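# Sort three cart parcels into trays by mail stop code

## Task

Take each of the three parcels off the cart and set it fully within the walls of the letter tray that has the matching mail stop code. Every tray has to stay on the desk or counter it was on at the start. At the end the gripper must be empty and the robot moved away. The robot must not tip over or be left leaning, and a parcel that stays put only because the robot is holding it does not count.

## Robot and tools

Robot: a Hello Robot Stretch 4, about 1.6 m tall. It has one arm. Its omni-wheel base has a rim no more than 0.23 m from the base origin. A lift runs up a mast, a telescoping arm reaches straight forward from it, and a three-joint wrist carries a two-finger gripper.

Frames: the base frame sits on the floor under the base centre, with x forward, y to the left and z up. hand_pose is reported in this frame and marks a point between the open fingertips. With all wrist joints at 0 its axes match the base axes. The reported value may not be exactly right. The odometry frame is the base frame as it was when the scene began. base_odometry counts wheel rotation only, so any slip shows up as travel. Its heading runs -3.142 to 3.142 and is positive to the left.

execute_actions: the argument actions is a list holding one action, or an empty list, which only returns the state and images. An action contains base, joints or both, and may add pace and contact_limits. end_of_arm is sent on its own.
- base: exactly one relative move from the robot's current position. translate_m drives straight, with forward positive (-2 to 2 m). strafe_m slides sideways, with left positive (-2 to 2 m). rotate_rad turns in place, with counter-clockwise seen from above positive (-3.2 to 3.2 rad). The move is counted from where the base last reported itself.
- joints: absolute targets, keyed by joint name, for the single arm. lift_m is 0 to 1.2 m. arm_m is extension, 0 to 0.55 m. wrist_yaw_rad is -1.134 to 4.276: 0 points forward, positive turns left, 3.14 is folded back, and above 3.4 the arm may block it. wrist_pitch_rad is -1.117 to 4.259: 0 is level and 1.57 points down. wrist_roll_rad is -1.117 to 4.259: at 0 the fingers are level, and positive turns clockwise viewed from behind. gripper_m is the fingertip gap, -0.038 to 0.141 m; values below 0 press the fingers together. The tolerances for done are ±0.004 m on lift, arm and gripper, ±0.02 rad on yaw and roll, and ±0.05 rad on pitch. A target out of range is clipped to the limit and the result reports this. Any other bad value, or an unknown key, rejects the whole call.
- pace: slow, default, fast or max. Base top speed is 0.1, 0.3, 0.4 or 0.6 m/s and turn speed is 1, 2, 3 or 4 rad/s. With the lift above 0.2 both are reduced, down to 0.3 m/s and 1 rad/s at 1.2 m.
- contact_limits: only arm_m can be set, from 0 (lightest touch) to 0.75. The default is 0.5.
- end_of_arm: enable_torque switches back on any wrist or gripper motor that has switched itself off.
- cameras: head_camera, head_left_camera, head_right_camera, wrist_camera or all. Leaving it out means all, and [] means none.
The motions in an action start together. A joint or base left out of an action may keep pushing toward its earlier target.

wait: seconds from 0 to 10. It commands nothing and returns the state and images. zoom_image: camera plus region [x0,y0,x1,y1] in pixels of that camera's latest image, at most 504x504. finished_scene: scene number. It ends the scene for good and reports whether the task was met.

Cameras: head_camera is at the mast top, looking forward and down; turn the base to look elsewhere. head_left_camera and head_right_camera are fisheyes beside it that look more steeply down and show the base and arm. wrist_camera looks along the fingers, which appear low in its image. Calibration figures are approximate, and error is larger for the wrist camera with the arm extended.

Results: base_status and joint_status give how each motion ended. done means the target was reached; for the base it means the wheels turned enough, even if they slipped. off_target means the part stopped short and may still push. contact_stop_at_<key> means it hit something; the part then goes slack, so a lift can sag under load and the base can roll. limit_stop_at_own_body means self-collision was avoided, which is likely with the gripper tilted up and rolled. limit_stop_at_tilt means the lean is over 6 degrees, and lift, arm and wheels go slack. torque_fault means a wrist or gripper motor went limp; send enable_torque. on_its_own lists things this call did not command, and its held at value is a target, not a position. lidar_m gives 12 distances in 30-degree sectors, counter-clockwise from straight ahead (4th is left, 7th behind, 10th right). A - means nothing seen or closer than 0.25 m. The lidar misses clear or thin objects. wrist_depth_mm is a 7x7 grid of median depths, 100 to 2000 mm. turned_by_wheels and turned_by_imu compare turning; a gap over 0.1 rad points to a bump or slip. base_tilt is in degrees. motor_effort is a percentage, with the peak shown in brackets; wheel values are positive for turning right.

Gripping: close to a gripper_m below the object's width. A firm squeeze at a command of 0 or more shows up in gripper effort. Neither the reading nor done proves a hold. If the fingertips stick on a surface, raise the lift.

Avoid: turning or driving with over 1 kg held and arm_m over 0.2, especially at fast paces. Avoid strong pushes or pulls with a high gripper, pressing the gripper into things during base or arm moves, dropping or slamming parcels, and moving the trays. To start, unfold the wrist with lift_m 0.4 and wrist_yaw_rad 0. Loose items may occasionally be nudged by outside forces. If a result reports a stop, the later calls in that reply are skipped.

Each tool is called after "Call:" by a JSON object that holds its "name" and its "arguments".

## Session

Call:
{"name": "execute_actions", "arguments": {"actions": []}}

Scene clock: 0.00 s.
base_odometry: x=+0.000 y=+0.000 heading=+0.000 (m, m, rad; odometry frame)
turned_by_wheels: +0.000 (rad since the last result)
turned_by_imu: +0.000 (rad since the last result)
base_tilt: forward=-0.8 right=+0.3 (deg)
lidar_m: 1.60 1.56 1.51 1.60 1.31 1.24 1.63 1.92 1.81 1.90 2.29 1.54
base_status: not commanded
joint_positions: lift_m=+0.223 arm_m=+0.000 wrist_yaw_rad=+3.152 wrist_pitch_rad=+0.002 wrist_roll_rad=-0.019 gripper_m=+0.057
joint_status: not commanded
motor_effort: lift_m=+19 arm_m=+0 wrist_yaw_rad=-1 wrist_pitch_rad=-5 wrist_roll_rad=-1 gripper_m=-2 wheel_0=+0 wheel_1=+0 wheel_2=+0 (%)
hand_pose: x=-0.1187 y=+0.0845 z=+0.4007 quat_wxyz=(-0.005, -0.001, -0.010, +1.000) (m; base frame)
wrist_depth_mm: - 143 229 1921 1661 1464 1205 / - 112 142 1863 1661 1464 1281 / - 113 141 1863 1618 1464 1229 / - 127 158 1863 1661 1464 1229 / 196 - - 1863 1661 1464 1255 / 216 1576 215 1576 197 1336 1138 / 216 1008 1008 143 1008 976 1008
pictures: head_camera, head_left_camera, head_right_camera, wrist_camera
camera_calibration (this result's frames):
wrist_camera: T_world_to_cam=[[-0.0362402, 0.999329, 0.00530278, -0.0823067], [-0.0283879, 0.00427468, -0.999588, 0.4653], [-0.99894, -0.0363758, 0.0282139, 0.101669], [0, 0, 0, 1]] pos_world=[0.111787, 0.0839607, 0.462676]
Images, in order (width x height): head_camera 420x560, head_left_camera 420x672, head_right_camera 420x672, wrist_camera 616x392.

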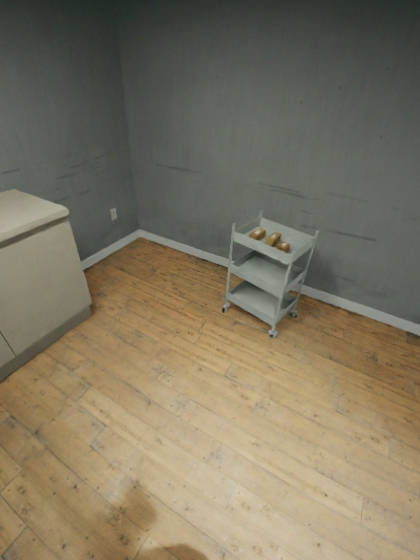

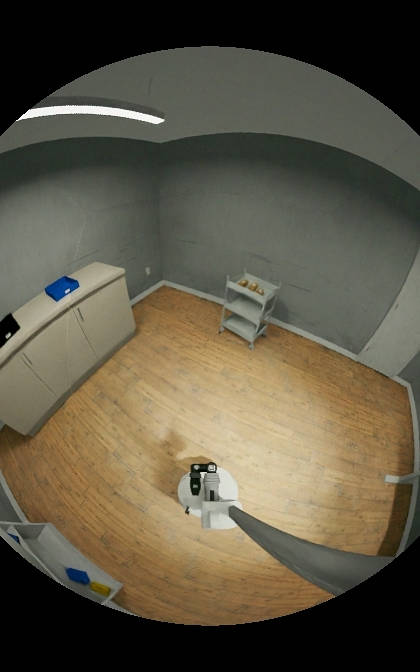

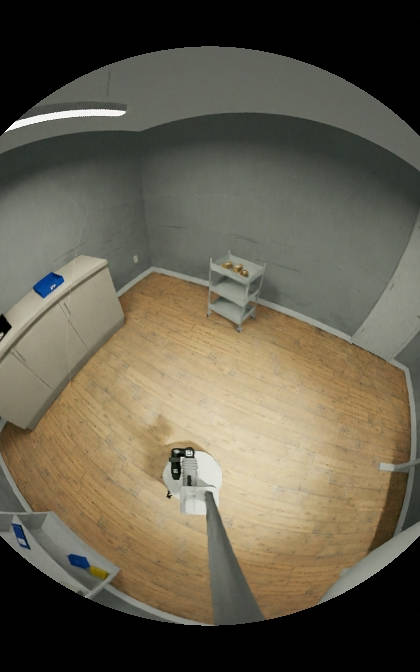

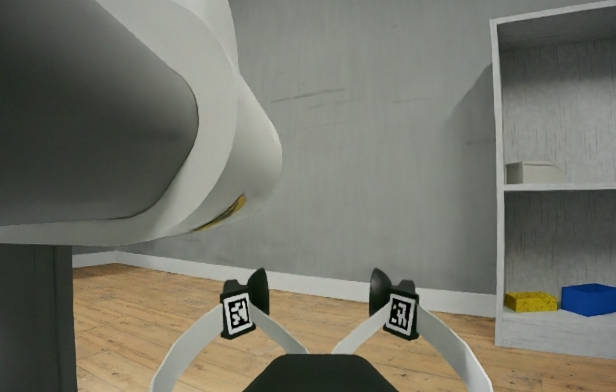

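Call:
{"name": "execute_actions", "arguments": {"actions": [{"base":{"rotate_rad":1.05},"joints":{"lift_m":0.9,"wrist_yaw_rad":0,"wrist_pitch_rad":0.1},"pace":"fast"}]}}

Scene clock: 9.97 s.
base_odometry: x=+0.000 y=+0.000 heading=+1.050 (m, m, rad; odometry frame)
turned_by_wheels: +1.050 (rad since the last result)
turned_by_imu: +1.046 (rad since the last result)
base_tilt: forward=-0.7 right=+0.5 (deg)
lidar_m: 1.50 1.60 1.30 1.21 1.64 1.95 2.62 1.92 2.26 1.54 1.61 1.55
base_status: done
joint_positions: lift_m=+0.900 arm_m=+0.000 wrist_yaw_rad=+0.000 wrist_pitch_rad=+0.102 wrist_roll_rad=-0.019 gripper_m=+0.057
joint_status: all done
motor_effort: lift_m=+25(23) arm_m=+0(0) wrist_yaw_rad=-4(7) wrist_pitch_rad=-5(5) wrist_roll_rad=+0(3) gripper_m=-3(1) wheel_0=-1(7) wheel_1=+0(9) wheel_2=+0(10) (%)
hand_pose: x=+0.4577 y=-0.0873 z=+1.0484 quat_wxyz=(+0.999, -0.010, +0.051, +0.001) (m; base frame)
wrist_depth_mm: 1863 1808 1808 1808 1756 1808 1756 / 1863 1863 1863 1756 1863 1863 1756 / 1863 1921 1921 1863 1863 1863 1863 / 1863 1921 1921 1921 1863 1863 1863 / 1921 1336 1336 1336 1308 1336 1308 / - 1366 214 1336 196 1308 1921 / - 1397 1336 143 1336 1308 1336
pictures: head_camera, head_left_camera, head_right_camera, wrist_camera
camera_calibration (this result's frames):
wrist_camera: T_world_to_cam=[[0.0270521, -0.999631, 0.00264064, -0.0938299], [-0.0721962, -0.00458847, -0.99738, 1.14683], [0.997024, 0.0267906, -0.0722937, -0.14981], [0, 0, 0, 1]] pos_world=[0.234699, -0.0845196, 1.13324]
Images, in order (width x height): head_camera 420x560, head_left_camera 420x672, head_right_camera 420x672, wrist_camera 616x392.

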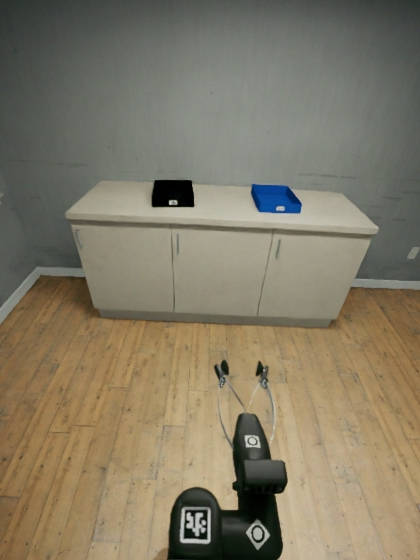

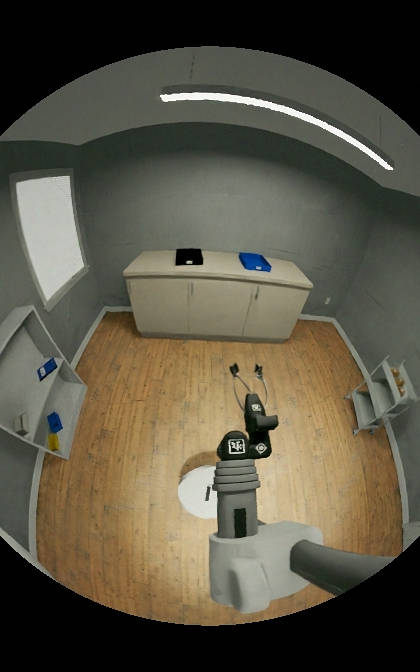

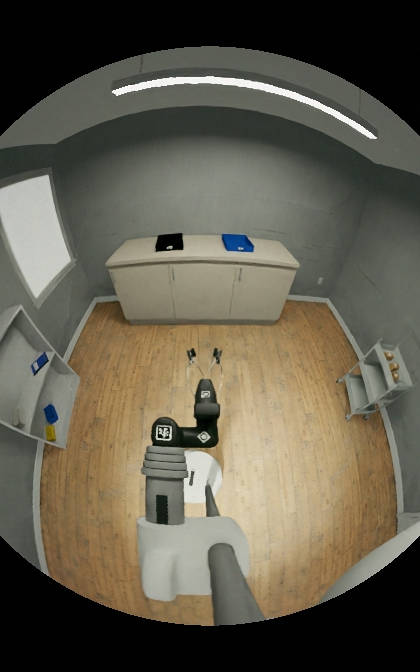

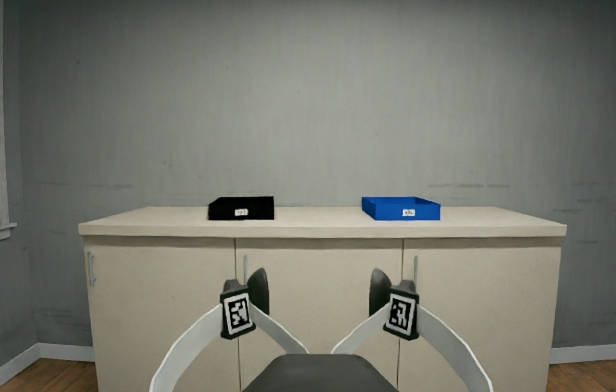

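Call:
{"name": "execute_actions", "arguments": {"actions": [{"base":{"translate_m":0.62},"pace":"max"}], "cameras": ["wrist_camera","head_camera"]}}

Call:
{"name": "execute_actions", "arguments": {"actions": [{"base":{"rotate_rad":-1.6},"joints":{"lift_m":1.0,"wrist_pitch_rad":1.0,"gripper_m":0.08},"pace":"fast"}], "cameras": ["head_camera","head_right_camera"]}}

Call:
{"name": "execute_actions", "arguments": {"actions": [{"base":{"translate_m":0.85},"pace":"max"}], "cameras": ["wrist_camera","head_camera"]}}

Scene clock: 20.67 s.
base_odometry: x=+0.309 y=+0.538 heading=+1.050 (m, m, rad; odometry frame)
turned_by_wheels: +0.000 (rad since the last result)
turned_by_imu: -0.004 (rad since the last result)
base_tilt: forward=-0.7 right=+0.4 (deg)
lidar_m: 0.89 0.94 1.63 1.25 1.29 2.22 2.84 3.11 2.29 1.50 1.25 0.93
base_status: done
joint_positions: lift_m=+0.900 arm_m=+0.000 wrist_yaw_rad=+0.000 wrist_pitch_rad=+0.102 wrist_roll_rad=-0.019 gripper_m=+0.057
joint_status: not commanded
motor_effort: lift_m=+25(25) arm_m=-1(0) wrist_yaw_rad=+0(4) wrist_pitch_rad=-6(5) wrist_roll_rad=+1(1) gripper_m=-3(1) wheel_0=-2(6) wheel_1=-2(10) wheel_2=+1(8) (%)
hand_pose: x=+0.4577 y=-0.0874 z=+1.0484 quat_wxyz=(+0.999, -0.010, +0.051, +0.001) (m; base frame)
wrist_depth_mm: 1229 1229 1229 1229 1205 1229 1182 / 1229 1255 1255 1281 1281 1205 1229 / 1255 1281 1281 1255 1255 1229 1255 / 1308 1308 1281 1281 1255 1281 1255 / 891 809 809 904 820 798 878 / 723 723 215 699 196 683 691 / 750 732 715 143 699 691 699
pictures: head_camera, wrist_camera
camera_calibration (this result's frames):
wrist_camera: T_world_to_cam=[[0.0268429, -0.999636, 0.00264067, -0.0937942], [-0.0721971, -0.00457339, -0.99738, 1.14683], [0.997029, 0.0265819, -0.0722936, -0.14981], [0, 0, 0, 1]] pos_world=[0.234681, -0.0845329, 1.13325]
Images, in order (width x height): head_camera 420x560, wrist_camera 616x392.

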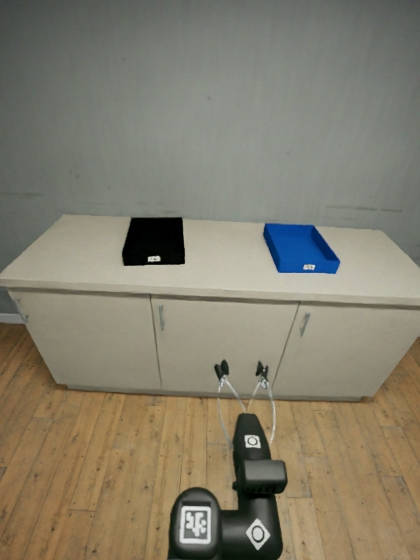

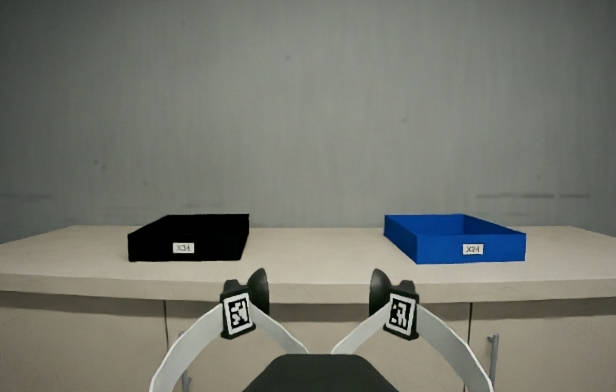

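Scene clock: 22.80 s.
base_odometry: x=+0.308 y=+0.538 heading=-0.550 (m, m, rad; odometry frame)
turned_by_wheels: -1.600 (rad since the last result)
turned_by_imu: -1.598 (rad since the last result)
base_tilt: forward=-0.8 right=+0.4 (deg)
lidar_m: 1.53 1.32 0.93 0.88 0.94 1.62 1.26 1.27 2.11 2.45 2.51 2.31
base_status: done
joint_positions: lift_m=+1.000 arm_m=+0.000 wrist_yaw_rad=+0.000 wrist_pitch_rad=+1.001 wrist_roll_rad=-0.019 gripper_m=+0.080
joint_status: all done
motor_effort: lift_m=+25(29) arm_m=-1(0) wrist_yaw_rad=-1(2) wrist_pitch_rad=-2(4) wrist_roll_rad=-2(1) gripper_m=-1(2) wheel_0=+0(7) wheel_1=+0(7) wheel_2=-2(6) (%)
hand_pose: x=+0.3263 y=-0.0874 z=+0.9349 quat_wxyz=(+0.877, -0.008, +0.480, +0.005) (m; base frame)
wrist_depth_mm: 1921 1983 1983 1708 1863 1983 1863 / 1756 1756 1756 1661 1708 1708 1708 / 1576 1537 1537 1499 1464 1499 1464 / 1430 1397 1397 1366 1366 1397 1366 / 1281 1255 1255 1281 1229 1255 1229 / 1160 1160 204 1160 206 1118 1098 / 1078 1060 1060 143 1042 1008 1042
pictures: head_camera, head_right_camera
Images, in order (width x height): head_camera 420x560, head_right_camera 420x672.

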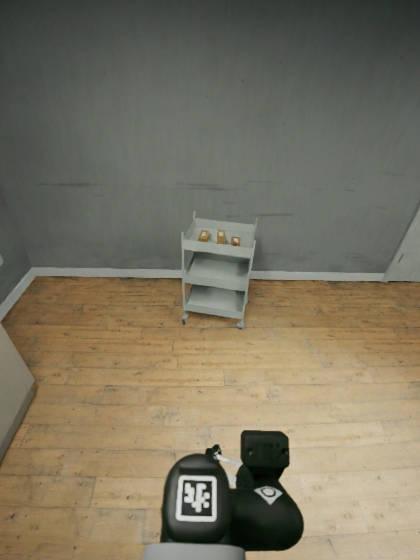

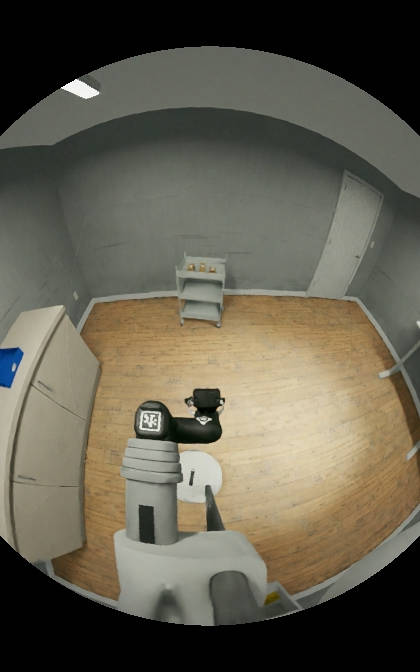

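Scene clock: 26.73 s.
base_odometry: x=+1.033 y=+0.093 heading=-0.551 (m, m, rad; odometry frame)
turned_by_wheels: +0.000 (rad since the last result)
turned_by_imu: -0.003 (rad since the last result)
base_tilt: forward=-0.9 right=+0.4 (deg)
lidar_m: 0.69 1.39 1.65 0.91 0.97 1.29 2.10 2.15 2.57 2.41 2.01 0.71
base_status: done
joint_positions: lift_m=+1.000 arm_m=+0.000 wrist_yaw_rad=+0.000 wrist_pitch_rad=+1.001 wrist_roll_rad=-0.019 gripper_m=+0.080
joint_status: not commanded
motor_effort: lift_m=+25(25) arm_m=+0(0) wrist_yaw_rad=-1(2) wrist_pitch_rad=-3(3) wrist_roll_rad=+1(2) gripper_m=-1(2) wheel_0=-2(6) wheel_1=-1(6) wheel_2=+0(3) (%)
hand_pose: x=+0.3263 y=-0.0874 z=+0.9349 quat_wxyz=(+0.877, -0.008, +0.480, +0.005) (m; base frame)
wrist_depth_mm: 1138 1138 854 820 798 1182 1182 / 1281 1336 707 715 715 1366 1366 / 1537 1464 991 960 634 1464 1464 / 1397 1397 1160 931 917 1336 1336 / 1308 1255 1205 1160 1205 1255 1229 / 1138 1160 204 1160 206 1118 1118 / 1078 1060 1042 143 1042 1025 1025
pictures: head_camera, wrist_camera
camera_calibration (this result's frames):
wrist_camera: T_world_to_cam=[[0.0187067, -0.99964, -0.019214, -0.0669277], [-0.825626, -0.00460586, -0.564199, 0.865002], [0.563908, 0.0264179, -0.825415, 0.818431], [0, 0, 0, 1]] pos_world=[0.2539, -0.0845408, 1.16229]
Images, in order (width x height): head_camera 420x560, wrist_camera 616x392.

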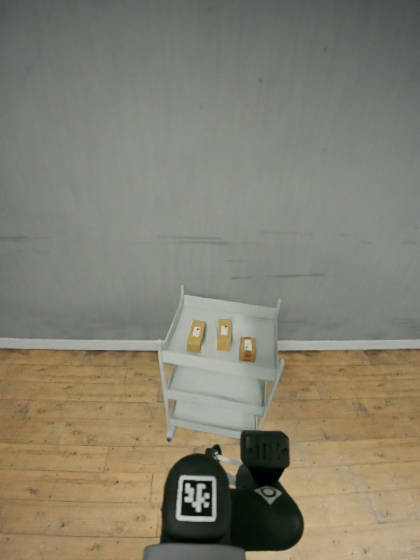

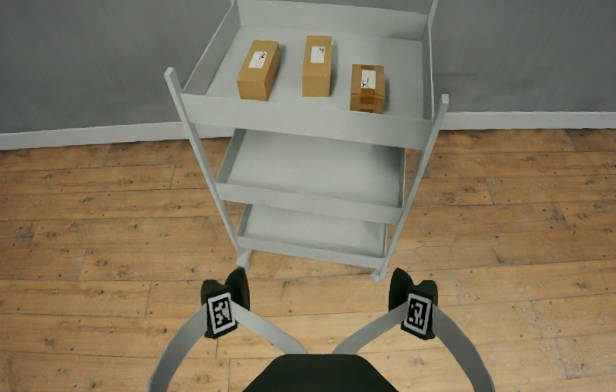

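Call:
{"name": "execute_actions", "arguments": {"actions": [{"base":{"translate_m":0.27},"joints":{"wrist_pitch_rad":1.3,"wrist_roll_rad":0.05},"pace":"fast"}], "cameras": []}}

Call:
{"name": "execute_actions", "arguments": {"actions": [{"base":{"strafe_m":-0.088},"joints":{"arm_m":0.29},"pace":"fast"}], "cameras": ["wrist_camera"]}}

Call:
{"name": "execute_actions", "arguments": {"actions": [{"joints":{"lift_m":0.88},"pace":"fast"}], "cameras": ["wrist_camera"]}}

Scene clock: 35.03 s.
base_odometry: x=+1.263 y=-0.048 heading=-0.551 (m, m, rad; odometry frame)
turned_by_wheels: +0.000 (rad since the last result)
turned_by_imu: -0.003 (rad since the last result)
base_tilt: forward=-0.6 right=+0.3 (deg)
lidar_m: 0.43 0.47 1.44 0.95 0.96 1.32 2.39 2.41 2.52 2.43 1.59 0.43
base_status: done
joint_positions: lift_m=+1.000 arm_m=+0.000 wrist_yaw_rad=+0.000 wrist_pitch_rad=+1.301 wrist_roll_rad=+0.050 gripper_m=+0.080
joint_status: all done
motor_effort: lift_m=+25(25) arm_m=+0(0) wrist_yaw_rad=+0(1) wrist_pitch_rad=-1(3) wrist_roll_rad=+3(5) gripper_m=+0(2) wheel_0=+0(6) wheel_1=+0(10) wheel_2=+0(9) (%)
hand_pose: x=+0.2477 y=-0.0874 z=+0.8998 quat_wxyz=(+0.796, +0.020, +0.605, -0.015) (m; base frame)
wrist_depth_mm: 1042 1025 535 559 559 1182 1281 / 1229 554 530 530 488 1229 1281 / 1281 574 525 521 508 1182 1160 / 1182 1205 788 768 768 1138 1138 / 1118 1138 1118 1118 1098 1118 1078 / 1118 1118 205 1098 201 1078 1042 / 1060 1042 854 143 1008 991 1008
pictures: none
No camera images: the call's "cameras" was empty. Leave "cameras" out to get every camera's image.

Scene clock: 36.70 s.
base_odometry: x=+1.217 y=-0.123 heading=-0.551 (m, m, rad; odometry frame)
turned_by_wheels: +0.000 (rad since the last result)
turned_by_imu: -0.001 (rad since the last result)
base_tilt: forward=-0.7 right=+0.2 (deg)
lidar_m: 0.41 0.49 1.47 1.02 1.06 1.43 2.36 2.79 2.42 2.33 1.61 0.42
base_status: done
joint_positions: lift_m=+1.000 arm_m=+0.289 wrist_yaw_rad=+0.000 wrist_pitch_rad=+1.300 wrist_roll_rad=+0.050 gripper_m=+0.080
joint_status: all done
motor_effort: lift_m=+25(25) arm_m=+6(7) wrist_yaw_rad=-3(0) wrist_pitch_rad=-1(1) wrist_roll_rad=+2(3) gripper_m=-3(1) wheel_0=-1(7) wheel_1=+2(12) wheel_2=-1(1) (%)
hand_pose: x=+0.5368 y=-0.0874 z=+0.8999 quat_wxyz=(+0.796, +0.020, +0.605, -0.015) (m; base frame)
wrist_depth_mm: 691 715 741 768 798 820 854 / 809 809 891 960 991 1008 1060 / 1060 517 504 500 492 1182 1182 / 1205 496 492 488 488 1138 1138 / 462 436 424 469 466 1078 1098 / 439 445 206 402 206 1060 1042 / 418 433 433 143 427 1008 991
pictures: wrist_camera
camera_calibration (this result's frames):
wrist_camera: T_world_to_cam=[[-0.0538383, -0.997658, -0.0421949, -0.0117404], [-0.953302, 0.0639288, -0.295176, 0.851453], [0.297182, 0.0243327, -0.954511, 0.929944], [0, 0, 0, 1]] pos_world=[0.534697, -0.0887733, 1.13847]
Images, in order (width x height): wrist_camera 616x392.

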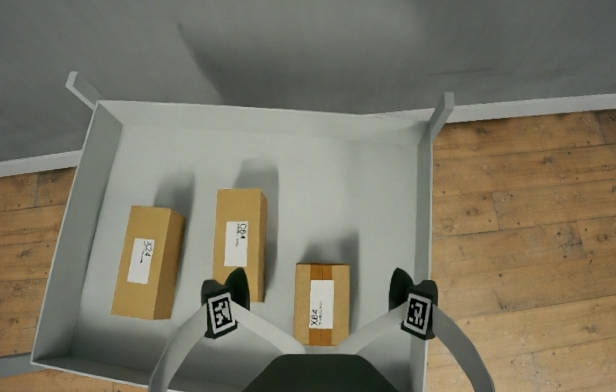

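Scene clock: 37.97 s.
base_odometry: x=+1.217 y=-0.123 heading=-0.551 (m, m, rad; odometry frame)
turned_by_wheels: +0.000 (rad since the last result)
turned_by_imu: -0.001 (rad since the last result)
base_tilt: forward=-0.7 right=+0.4 (deg)
lidar_m: 0.39 0.45 1.49 1.05 1.04 1.42 2.37 2.78 2.47 2.33 1.59 0.42
base_status: not commanded
joint_positions: lift_m=+0.880 arm_m=+0.289 wrist_yaw_rad=+0.000 wrist_pitch_rad=+1.301 wrist_roll_rad=+0.050 gripper_m=+0.080
joint_status: all done
motor_effort: lift_m=+15(27) arm_m=+7(7) wrist_yaw_rad=-3(2) wrist_pitch_rad=-1(0) wrist_roll_rad=+0(3) gripper_m=-3(2) wheel_0=-1(1) wheel_1=+2(2) wheel_2=+0(1) (%)
hand_pose: x=+0.5368 y=-0.0874 z=+0.7806 quat_wxyz=(+0.796, +0.020, +0.605, -0.015) (m; base frame)
wrist_depth_mm: 640 683 715 750 788 778 854 / 379 407 394 387 370 976 1008 / 389 392 382 379 377 1042 1060 / 368 366 317 364 359 991 1008 / 312 349 304 347 347 960 976 / 298 334 204 287 207 931 931 / 330 327 324 143 319 597 904
pictures: wrist_camera
camera_calibration (this result's frames):
wrist_camera: T_world_to_cam=[[-0.0538437, -0.997658, -0.0421879, -0.0167758], [-0.95334, 0.0639287, -0.295052, 0.816149], [0.297058, 0.0243327, -0.954549, 0.81624], [0, 0, 0, 1]] pos_world=[0.534694, -0.0887733, 1.01924]
Images, in order (width x height): wrist_camera 616x392.

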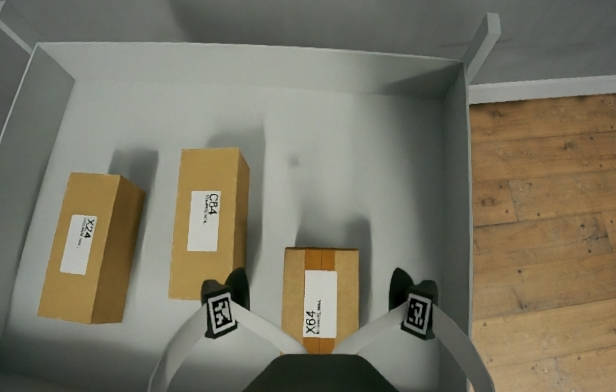

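Call:
{"name": "execute_actions", "arguments": {"actions": [{"joints":{"lift_m":0.79},"pace":"slow"}], "cameras": ["wrist_camera"]}}

Scene clock: 42.93 s.
base_odometry: x=+1.217 y=-0.123 heading=-0.551 (m, m, rad; odometry frame)
turned_by_wheels: +0.000 (rad since the last result)
turned_by_imu: -0.002 (rad since the last result)
base_tilt: forward=-0.8 right=+0.4 (deg)
lidar_m: 0.40 0.47 1.44 1.05 1.04 1.43 2.39 2.76 2.46 2.35 1.63 0.41
base_status: not commanded
joint_positions: lift_m=+0.790 arm_m=+0.289 wrist_yaw_rad=+0.000 wrist_pitch_rad=+1.301 wrist_roll_rad=+0.050 gripper_m=+0.080
joint_status: all done
motor_effort: lift_m=+15(14) arm_m=+6(7) wrist_yaw_rad=-1(1) wrist_pitch_rad=-1(2) wrist_roll_rad=+0(1) gripper_m=-1(0) wheel_0=+0(1) wheel_1=+2(2) wheel_2=+0(1) (%)
hand_pose: x=+0.5367 y=-0.0874 z=+0.6907 quat_wxyz=(+0.796, +0.020, +0.605, -0.015) (m; base frame)
wrist_depth_mm: 325 320 315 309 301 278 854 / 310 306 303 297 296 274 976 / 270 236 266 285 281 267 976 / 244 224 268 273 267 259 917 / 246 213 258 211 255 250 878 / 251 251 204 202 200 224 842 / 247 244 241 143 236 190 820
pictures: wrist_camera
camera_calibration (this result's frames):
wrist_camera: T_world_to_cam=[[-0.0542768, -0.997633, -0.042226, -0.0203329], [-0.953323, 0.0643529, -0.295015, 0.789598], [0.297034, 0.0242425, -0.954559, 0.730386], [0, 0, 0, 1]] pos_world=[0.534689, -0.0888041, 0.929281]
Images, in order (width x height): wrist_camera 616x392.

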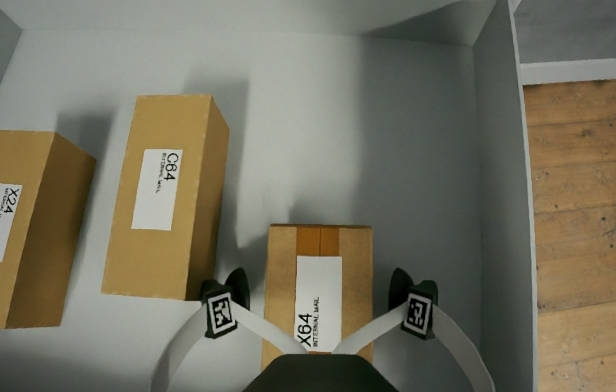

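Call:
{"name": "execute_actions", "arguments": {"actions": [{"joints":{"lift_m":0.78},"pace":"slow"}], "cameras": []}}

Call:
{"name": "execute_actions", "arguments": {"actions": [{"joints":{"gripper_m":0.01}}], "cameras": []}}

Call:
{"name": "execute_actions", "arguments": {"actions": [{"joints":{"lift_m":1.0}}], "cameras": ["wrist_camera"]}}

Call:
{"name": "execute_actions", "arguments": {"actions": [{"base":{"translate_m":-0.6},"joints":{"arm_m":0,"wrist_roll_rad":0}}], "cameras": []}}

Call:
{"name": "execute_actions", "arguments": {"actions": [{"base":{"rotate_rad":-1.57},"joints":{"wrist_pitch_rad":0.3,"lift_m":0.9}}]}}

Scene clock: 53.47 s.
base_odometry: x=+1.217 y=-0.123 heading=-0.551 (m, m, rad; odometry frame)
turned_by_wheels: +0.000 (rad since the last result)
turned_by_imu: -0.001 (rad since the last result)
base_tilt: forward=-0.8 right=+0.4 (deg)
lidar_m: 0.40 0.46 1.45 1.04 1.07 1.42 2.38 2.80 2.45 2.35 1.62 0.43
base_status: not commanded
joint_positions: lift_m=+0.781 arm_m=+0.289 wrist_yaw_rad=-0.001 wrist_pitch_rad=+1.301 wrist_roll_rad=+0.050 gripper_m=+0.080
joint_status: all done
motor_effort: lift_m=+10(19) arm_m=+6(7) wrist_yaw_rad=+2(1) wrist_pitch_rad=-1(1) wrist_roll_rad=+0(1) gripper_m=+0(1) wheel_0=+0(0) wheel_1=+2(2) wheel_2=+0(0) (%)
hand_pose: x=+0.5367 y=-0.0875 z=+0.6810 quat_wxyz=(+0.796, +0.020, +0.605, -0.015) (m; base frame)
wrist_depth_mm: 315 312 306 303 297 274 842 / 303 298 293 291 289 271 991 / 255 228 267 277 273 265 960 / 245 216 262 264 263 255 904 / 248 206 250 204 249 246 866 / 245 243 202 195 195 223 842 / 239 236 234 143 229 196 809
pictures: none
No camera images: the call's "cameras" was empty. Leave "cameras" out to get every camera's image.

Scene clock: 54.97 s.
base_odometry: x=+1.217 y=-0.123 heading=-0.551 (m, m, rad; odometry frame)
turned_by_wheels: +0.000 (rad since the last result)
turned_by_imu: -0.001 (rad since the last result)
base_tilt: forward=-0.8 right=+0.5 (deg)
lidar_m: 0.40 0.47 1.47 1.03 1.04 1.44 2.37 2.78 2.44 2.35 1.63 0.42
base_status: not commanded
joint_positions: lift_m=+0.780 arm_m=+0.289 wrist_yaw_rad=+0.000 wrist_pitch_rad=+1.301 wrist_roll_rad=+0.050 gripper_m=+0.010
joint_status: all done
motor_effort: lift_m=+15(15) arm_m=+7(7) wrist_yaw_rad=+0(5) wrist_pitch_rad=-1(5) wrist_roll_rad=+0(1) gripper_m=-22(22) wheel_0=-1(1) wheel_1=+1(2) wheel_2=-2(2) (%)
hand_pose: x=+0.5367 y=-0.0875 z=+0.6806 quat_wxyz=(+0.796, +0.020, +0.605, -0.015) (m; base frame)
wrist_depth_mm: 312 307 303 296 293 273 854 / 298 294 289 285 285 273 976 / 255 223 266 272 271 263 946 / 244 213 259 260 258 251 917 / 248 203 248 190 246 241 878 / 242 242 190 182 183 218 504 / 237 234 231 176 225 183 174
pictures: none
No camera images: the call's "cameras" was empty. Leave "cameras" out to get every camera's image.

Scene clock: 56.97 s.
base_odometry: x=+1.217 y=-0.123 heading=-0.551 (m, m, rad; odometry frame)
turned_by_wheels: +0.000 (rad since the last result)
turned_by_imu: -0.001 (rad since the last result)
base_tilt: forward=-0.7 right=+0.4 (deg)
lidar_m: 0.41 0.46 1.47 1.04 1.06 1.43 2.38 2.75 2.40 2.38 1.61 0.41
base_status: not commanded
joint_positions: lift_m=+1.000 arm_m=+0.289 wrist_yaw_rad=+0.000 wrist_pitch_rad=+1.301 wrist_roll_rad=+0.050 gripper_m=+0.010
joint_status: all done
motor_effort: lift_m=+27(28) arm_m=+7(7) wrist_yaw_rad=-1(0) wrist_pitch_rad=-2(2) wrist_roll_rad=+1(1) gripper_m=-22(21) wheel_0=-1(1) wheel_1=+2(1) wheel_2=-2(2) (%)
hand_pose: x=+0.5366 y=-0.0874 z=+0.8997 quat_wxyz=(+0.796, +0.020, +0.605, -0.015) (m; base frame)
wrist_depth_mm: 691 707 741 788 798 809 854 / 798 831 878 946 1008 1025 1042 / 1025 512 508 500 496 1160 1160 / 1160 496 488 488 480 1138 1138 / 462 436 427 190 452 1078 1060 / 442 445 190 182 183 1042 1060 / 415 418 433 177 402 991 991
pictures: wrist_camera
camera_calibration (this result's frames):
wrist_camera: T_world_to_cam=[[-0.0545023, -0.997621, -0.0422095, -0.0114213], [-0.953398, 0.0645563, -0.294728, 0.850969], [0.296751, 0.0241791, -0.954649, 0.930165], [0, 0, 0, 1]] pos_world=[0.534662, -0.0888201, 1.1383]
Images, in order (width x height): wrist_camera 616x392.

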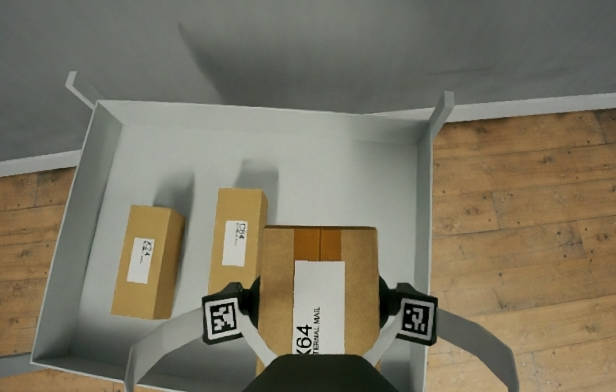

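Scene clock: 60.47 s.
base_odometry: x=+0.706 y=+0.191 heading=-0.551 (m, m, rad; odometry frame)
turned_by_wheels: +0.000 (rad since the last result)
turned_by_imu: -0.001 (rad since the last result)
base_tilt: forward=-0.7 right=+0.5 (deg)
lidar_m: 1.01 1.71 1.06 0.98 1.04 1.42 1.75 1.87 2.48 2.33 2.45 1.75
base_status: done
joint_positions: lift_m=+1.000 arm_m=+0.001 wrist_yaw_rad=+0.000 wrist_pitch_rad=+1.301 wrist_roll_rad=+0.000 gripper_m=+0.010
joint_status: all done
motor_effort: lift_m=+26(26) arm_m=-7(8) wrist_yaw_rad=-1(0) wrist_pitch_rad=-2(3) wrist_roll_rad=+0(5) gripper_m=-21(22) wheel_0=+0(6) wheel_1=+1(4) wheel_2=-1(6) (%)
hand_pose: x=+0.2489 y=-0.0874 z=+0.8997 quat_wxyz=(+0.796, +0.000, +0.606, +0.000) (m; base frame)
wrist_depth_mm: 1366 1366 1255 1182 1336 1336 1308 / 1336 1308 1336 1281 1281 1255 1255 / 1229 1229 1229 1229 1205 1205 1205 / 1182 1182 1182 1182 1160 1160 1138 / 1138 1138 1138 190 1118 1118 1098 / 1078 1098 190 182 183 1060 1060 / 1078 1025 842 176 1025 1008 1008
pictures: none
No camera images: the call's "cameras" was empty. Leave "cameras" out to get every camera's image.

Scene clock: 62.73 s.
base_odometry: x=+0.706 y=+0.191 heading=-2.121 (m, m, rad; odometry frame)
turned_by_wheels: -1.570 (rad since the last result)
turned_by_imu: -1.568 (rad since the last result)
base_tilt: forward=-0.7 right=+0.5 (deg)
lidar_m: 2.32 2.49 1.78 1.01 1.72 1.05 0.99 1.04 1.37 1.74 1.77 2.46
base_status: done
joint_positions: lift_m=+0.900 arm_m=+0.001 wrist_yaw_rad=+0.000 wrist_pitch_rad=+0.303 wrist_roll_rad=+0.000 gripper_m=+0.010
joint_status: all done
motor_effort: lift_m=+16(18) arm_m=-6(7) wrist_yaw_rad=+0(2) wrist_pitch_rad=-9(11) wrist_roll_rad=-1(1) gripper_m=-22(21) wheel_0=+0(5) wheel_1=+2(5) wheel_2=+0(8) (%)
hand_pose: x=+0.4474 y=-0.0874 z=+0.9924 quat_wxyz=(+0.989, +0.000, +0.151, +0.000) (m; base frame)
wrist_depth_mm: - - - - - - - / - - - - - - - / - - - - - - - / - - - - - - - / - - - 190 - - - / 1921 1983 190 182 183 1921 1863 / 1576 1464 1499 176 1397 1397 1464
pictures: head_camera, head_left_camera, head_right_camera, wrist_camera
camera_calibration (this result's frames):
wrist_camera: T_world_to_cam=[[0.0209253, -0.999557, -0.0211631, -0.0671328], [-0.269983, 0.0147319, -0.962753, 1.14605], [0.962638, 0.0258595, -0.269555, 0.0675273], [0, 0, 0, 1]] pos_world=[0.245814, -0.0857328, 1.12015]
Images, in order (width x height): head_camera 420x560, head_left_camera 420x672, head_right_camera 420x672, wrist_camera 616x392.

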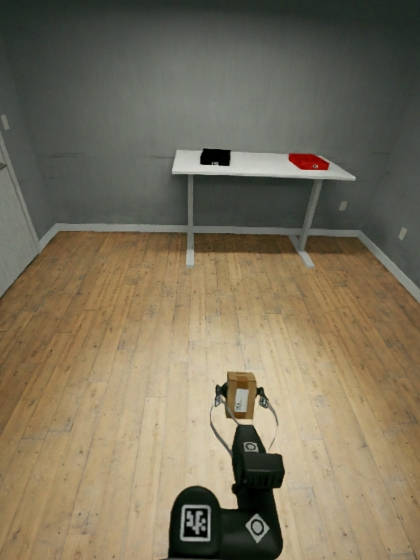

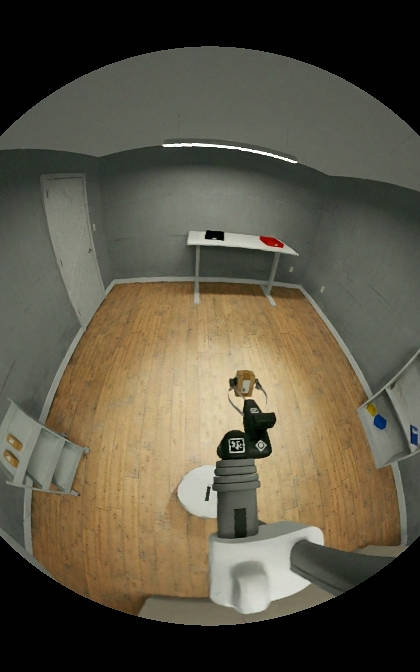

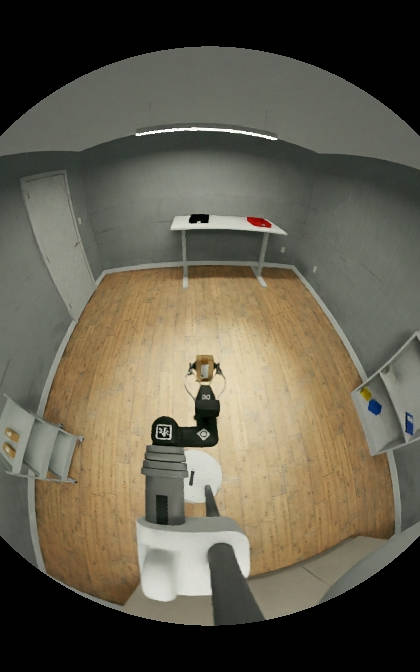

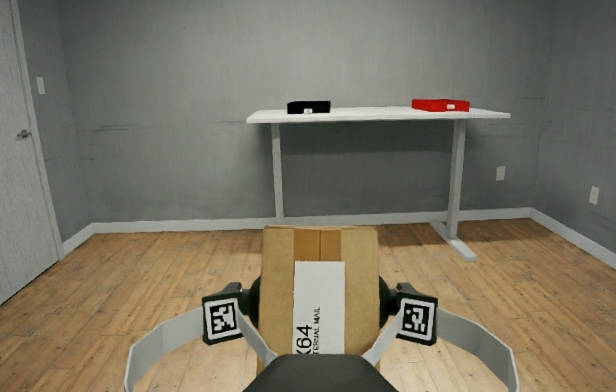

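Call:
{"name": "execute_actions", "arguments": {"actions": [{"base":{"translate_m":1.5},"joints":{"lift_m":1.0,"wrist_yaw_rad":-0.3},"pace":"max"}], "cameras": ["wrist_camera","head_camera"]}}

Scene clock: 71.00 s.
base_odometry: x=-0.078 y=-1.088 heading=-2.121 (m, m, rad; odometry frame)
turned_by_wheels: +0.000 (rad since the last result)
turned_by_imu: -0.006 (rad since the last result)
base_tilt: forward=-0.7 right=+0.5 (deg)
lidar_m: 0.80 0.83 1.85 1.73 1.79 1.66 2.51 2.61 1.97 1.98 1.27 0.85
base_status: done
joint_positions: lift_m=+1.000 arm_m=+0.001 wrist_yaw_rad=-0.300 wrist_pitch_rad=+0.303 wrist_roll_rad=+0.000 gripper_m=+0.010
joint_status: all done
motor_effort: lift_m=+24(30) arm_m=-6(7) wrist_yaw_rad=-2(6) wrist_pitch_rad=-8(10) wrist_roll_rad=-2(1) gripper_m=-22(22) wheel_0=+0(5) wheel_1=-1(6) wheel_2=-1(10) (%)
hand_pose: x=+0.4092 y=-0.1649 z=+1.0917 quat_wxyz=(+0.977, +0.023, +0.149, -0.148) (m; base frame)
wrist_depth_mm: 1138 1182 1255 1336 1464 1576 1756 / 1138 1205 1281 1430 1537 1661 1808 / 1229 1255 1366 1430 1499 1661 1921 / 1098 960 931 931 891 976 1756 / 634 668 715 191 1708 1921 1983 / 1336 1366 190 182 183 1921 1863 / 1397 1229 1576 176 1618 1464 1576
pictures: head_camera, wrist_camera
camera_calibration (this result's frames):
wrist_camera: T_world_to_cam=[[-0.275381, -0.961103, -0.0211404, -0.0140887], [-0.253562, 0.0938291, -0.962758, 1.23884], [0.927292, -0.259765, -0.269538, 0.100399], [0, 0, 0, 1]] pos_world=[0.217144, -0.1037, 1.21946]
Images, in order (width x height): head_camera 420x560, wrist_camera 616x392.

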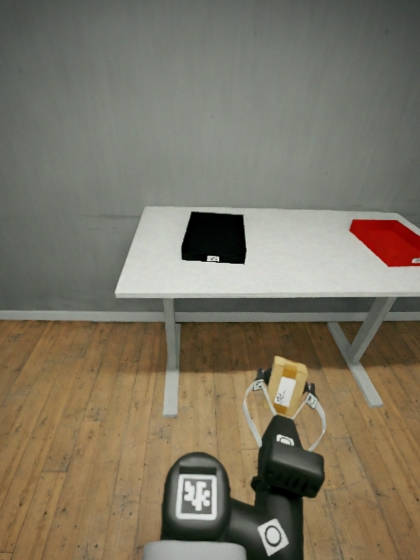

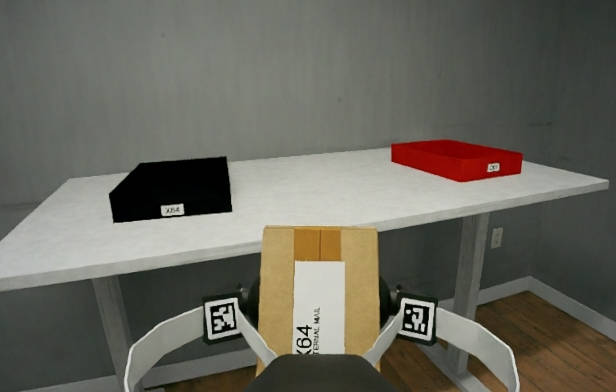

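Call:
{"name": "execute_actions", "arguments": {"actions": [{"base":{"strafe_m":0.08},"joints":{"lift_m":1.2,"wrist_yaw_rad":0,"wrist_pitch_rad":1.3},"pace":"fast"}], "cameras": []}}

Call:
{"name": "execute_actions", "arguments": {"actions": [{"base":{"translate_m":0.45},"joints":{"arm_m":0.25},"pace":"fast"}], "cameras": ["wrist_camera"]}}

Scene clock: 78.23 s.
base_odometry: x=-0.010 y=-1.130 heading=-2.121 (m, m, rad; odometry frame)
turned_by_wheels: +0.000 (rad since the last result)
turned_by_imu: -0.002 (rad since the last result)
base_tilt: forward=-0.7 right=+0.4 (deg)
lidar_m: 0.80 0.86 1.73 1.66 1.73 1.62 2.56 2.60 2.06 2.08 1.26 0.86
base_status: done
joint_positions: lift_m=+1.200 arm_m=+0.001 wrist_yaw_rad=+0.000 wrist_pitch_rad=+1.301 wrist_roll_rad=+0.000 gripper_m=+0.010
joint_status: all done
motor_effort: lift_m=+26(28) arm_m=-6(6) wrist_yaw_rad=+0(6) wrist_pitch_rad=-2(7) wrist_roll_rad=+0(1) gripper_m=-20(23) wheel_0=+1(8) wheel_1=+0(10) wheel_2=-1(0) (%)
hand_pose: x=+0.2489 y=-0.0874 z=+1.0997 quat_wxyz=(+0.796, +0.000, +0.606, +0.000) (m; base frame)
wrist_depth_mm: 1661 1576 1537 1576 1576 1576 1464 / 1537 1537 1499 1537 1499 1464 1430 / 1464 1464 1430 1430 1397 1430 1430 / 1397 1397 1397 1366 1397 1366 1366 / 1336 1336 1336 191 1308 1308 1308 / 1308 1255 190 182 183 1229 1229 / 1255 1255 1118 176 1182 1182 1205
pictures: none
No camera images: the call's "cameras" was empty. Leave "cameras" out to get every camera's image.

Scene clock: 81.20 s.
base_odometry: x=-0.245 y=-1.513 heading=-2.121 (m, m, rad; odometry frame)
turned_by_wheels: +0.000 (rad since the last result)
turned_by_imu: -0.002 (rad since the last result)
base_tilt: forward=-0.7 right=+0.4 (deg)
lidar_m: 0.35 0.36 1.58 1.65 1.71 2.00 3.76 2.64 2.17 2.05 0.59 0.39
base_status: done
joint_positions: lift_m=+1.200 arm_m=+0.249 wrist_yaw_rad=+0.000 wrist_pitch_rad=+1.301 wrist_roll_rad=+0.000 gripper_m=+0.010
joint_status: all done
motor_effort: lift_m=+26(26) arm_m=+7(7) wrist_yaw_rad=-2(0) wrist_pitch_rad=-2(3) wrist_roll_rad=+0(3) gripper_m=-20(21) wheel_0=+0(5) wheel_1=+1(0) wheel_2=+2(9) (%)
hand_pose: x=+0.4967 y=-0.0874 z=+1.0998 quat_wxyz=(+0.796, +0.000, +0.606, +0.000) (m; base frame)
wrist_depth_mm: 842 462 459 452 449 449 449 / 455 445 436 433 433 424 424 / 430 424 413 415 410 404 404 / 407 402 397 394 392 387 387 / 387 387 382 190 375 377 373 / 368 366 190 182 182 357 357 / 359 351 351 176 343 343 343
pictures: wrist_camera
camera_calibration (this result's frames):
wrist_camera: T_world_to_cam=[[-0.00614363, -0.999561, -0.028971, -0.0438637], [-0.955291, 0.0144308, -0.295314, 0.869053], [0.295602, 0.0258614, -0.954961, 1.13408], [0, 0, 0, 1]] pos_world=[0.494692, -0.0857146, 1.33838]
Images, in order (width x height): wrist_camera 616x392.

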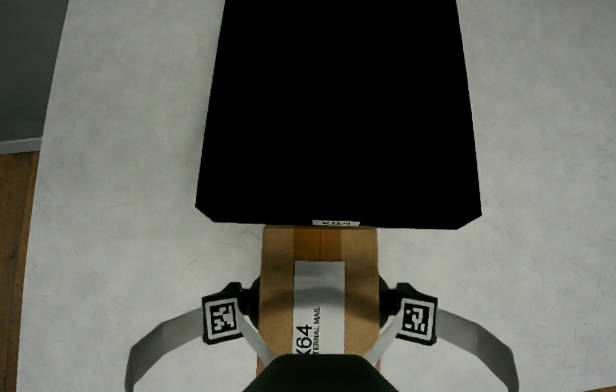

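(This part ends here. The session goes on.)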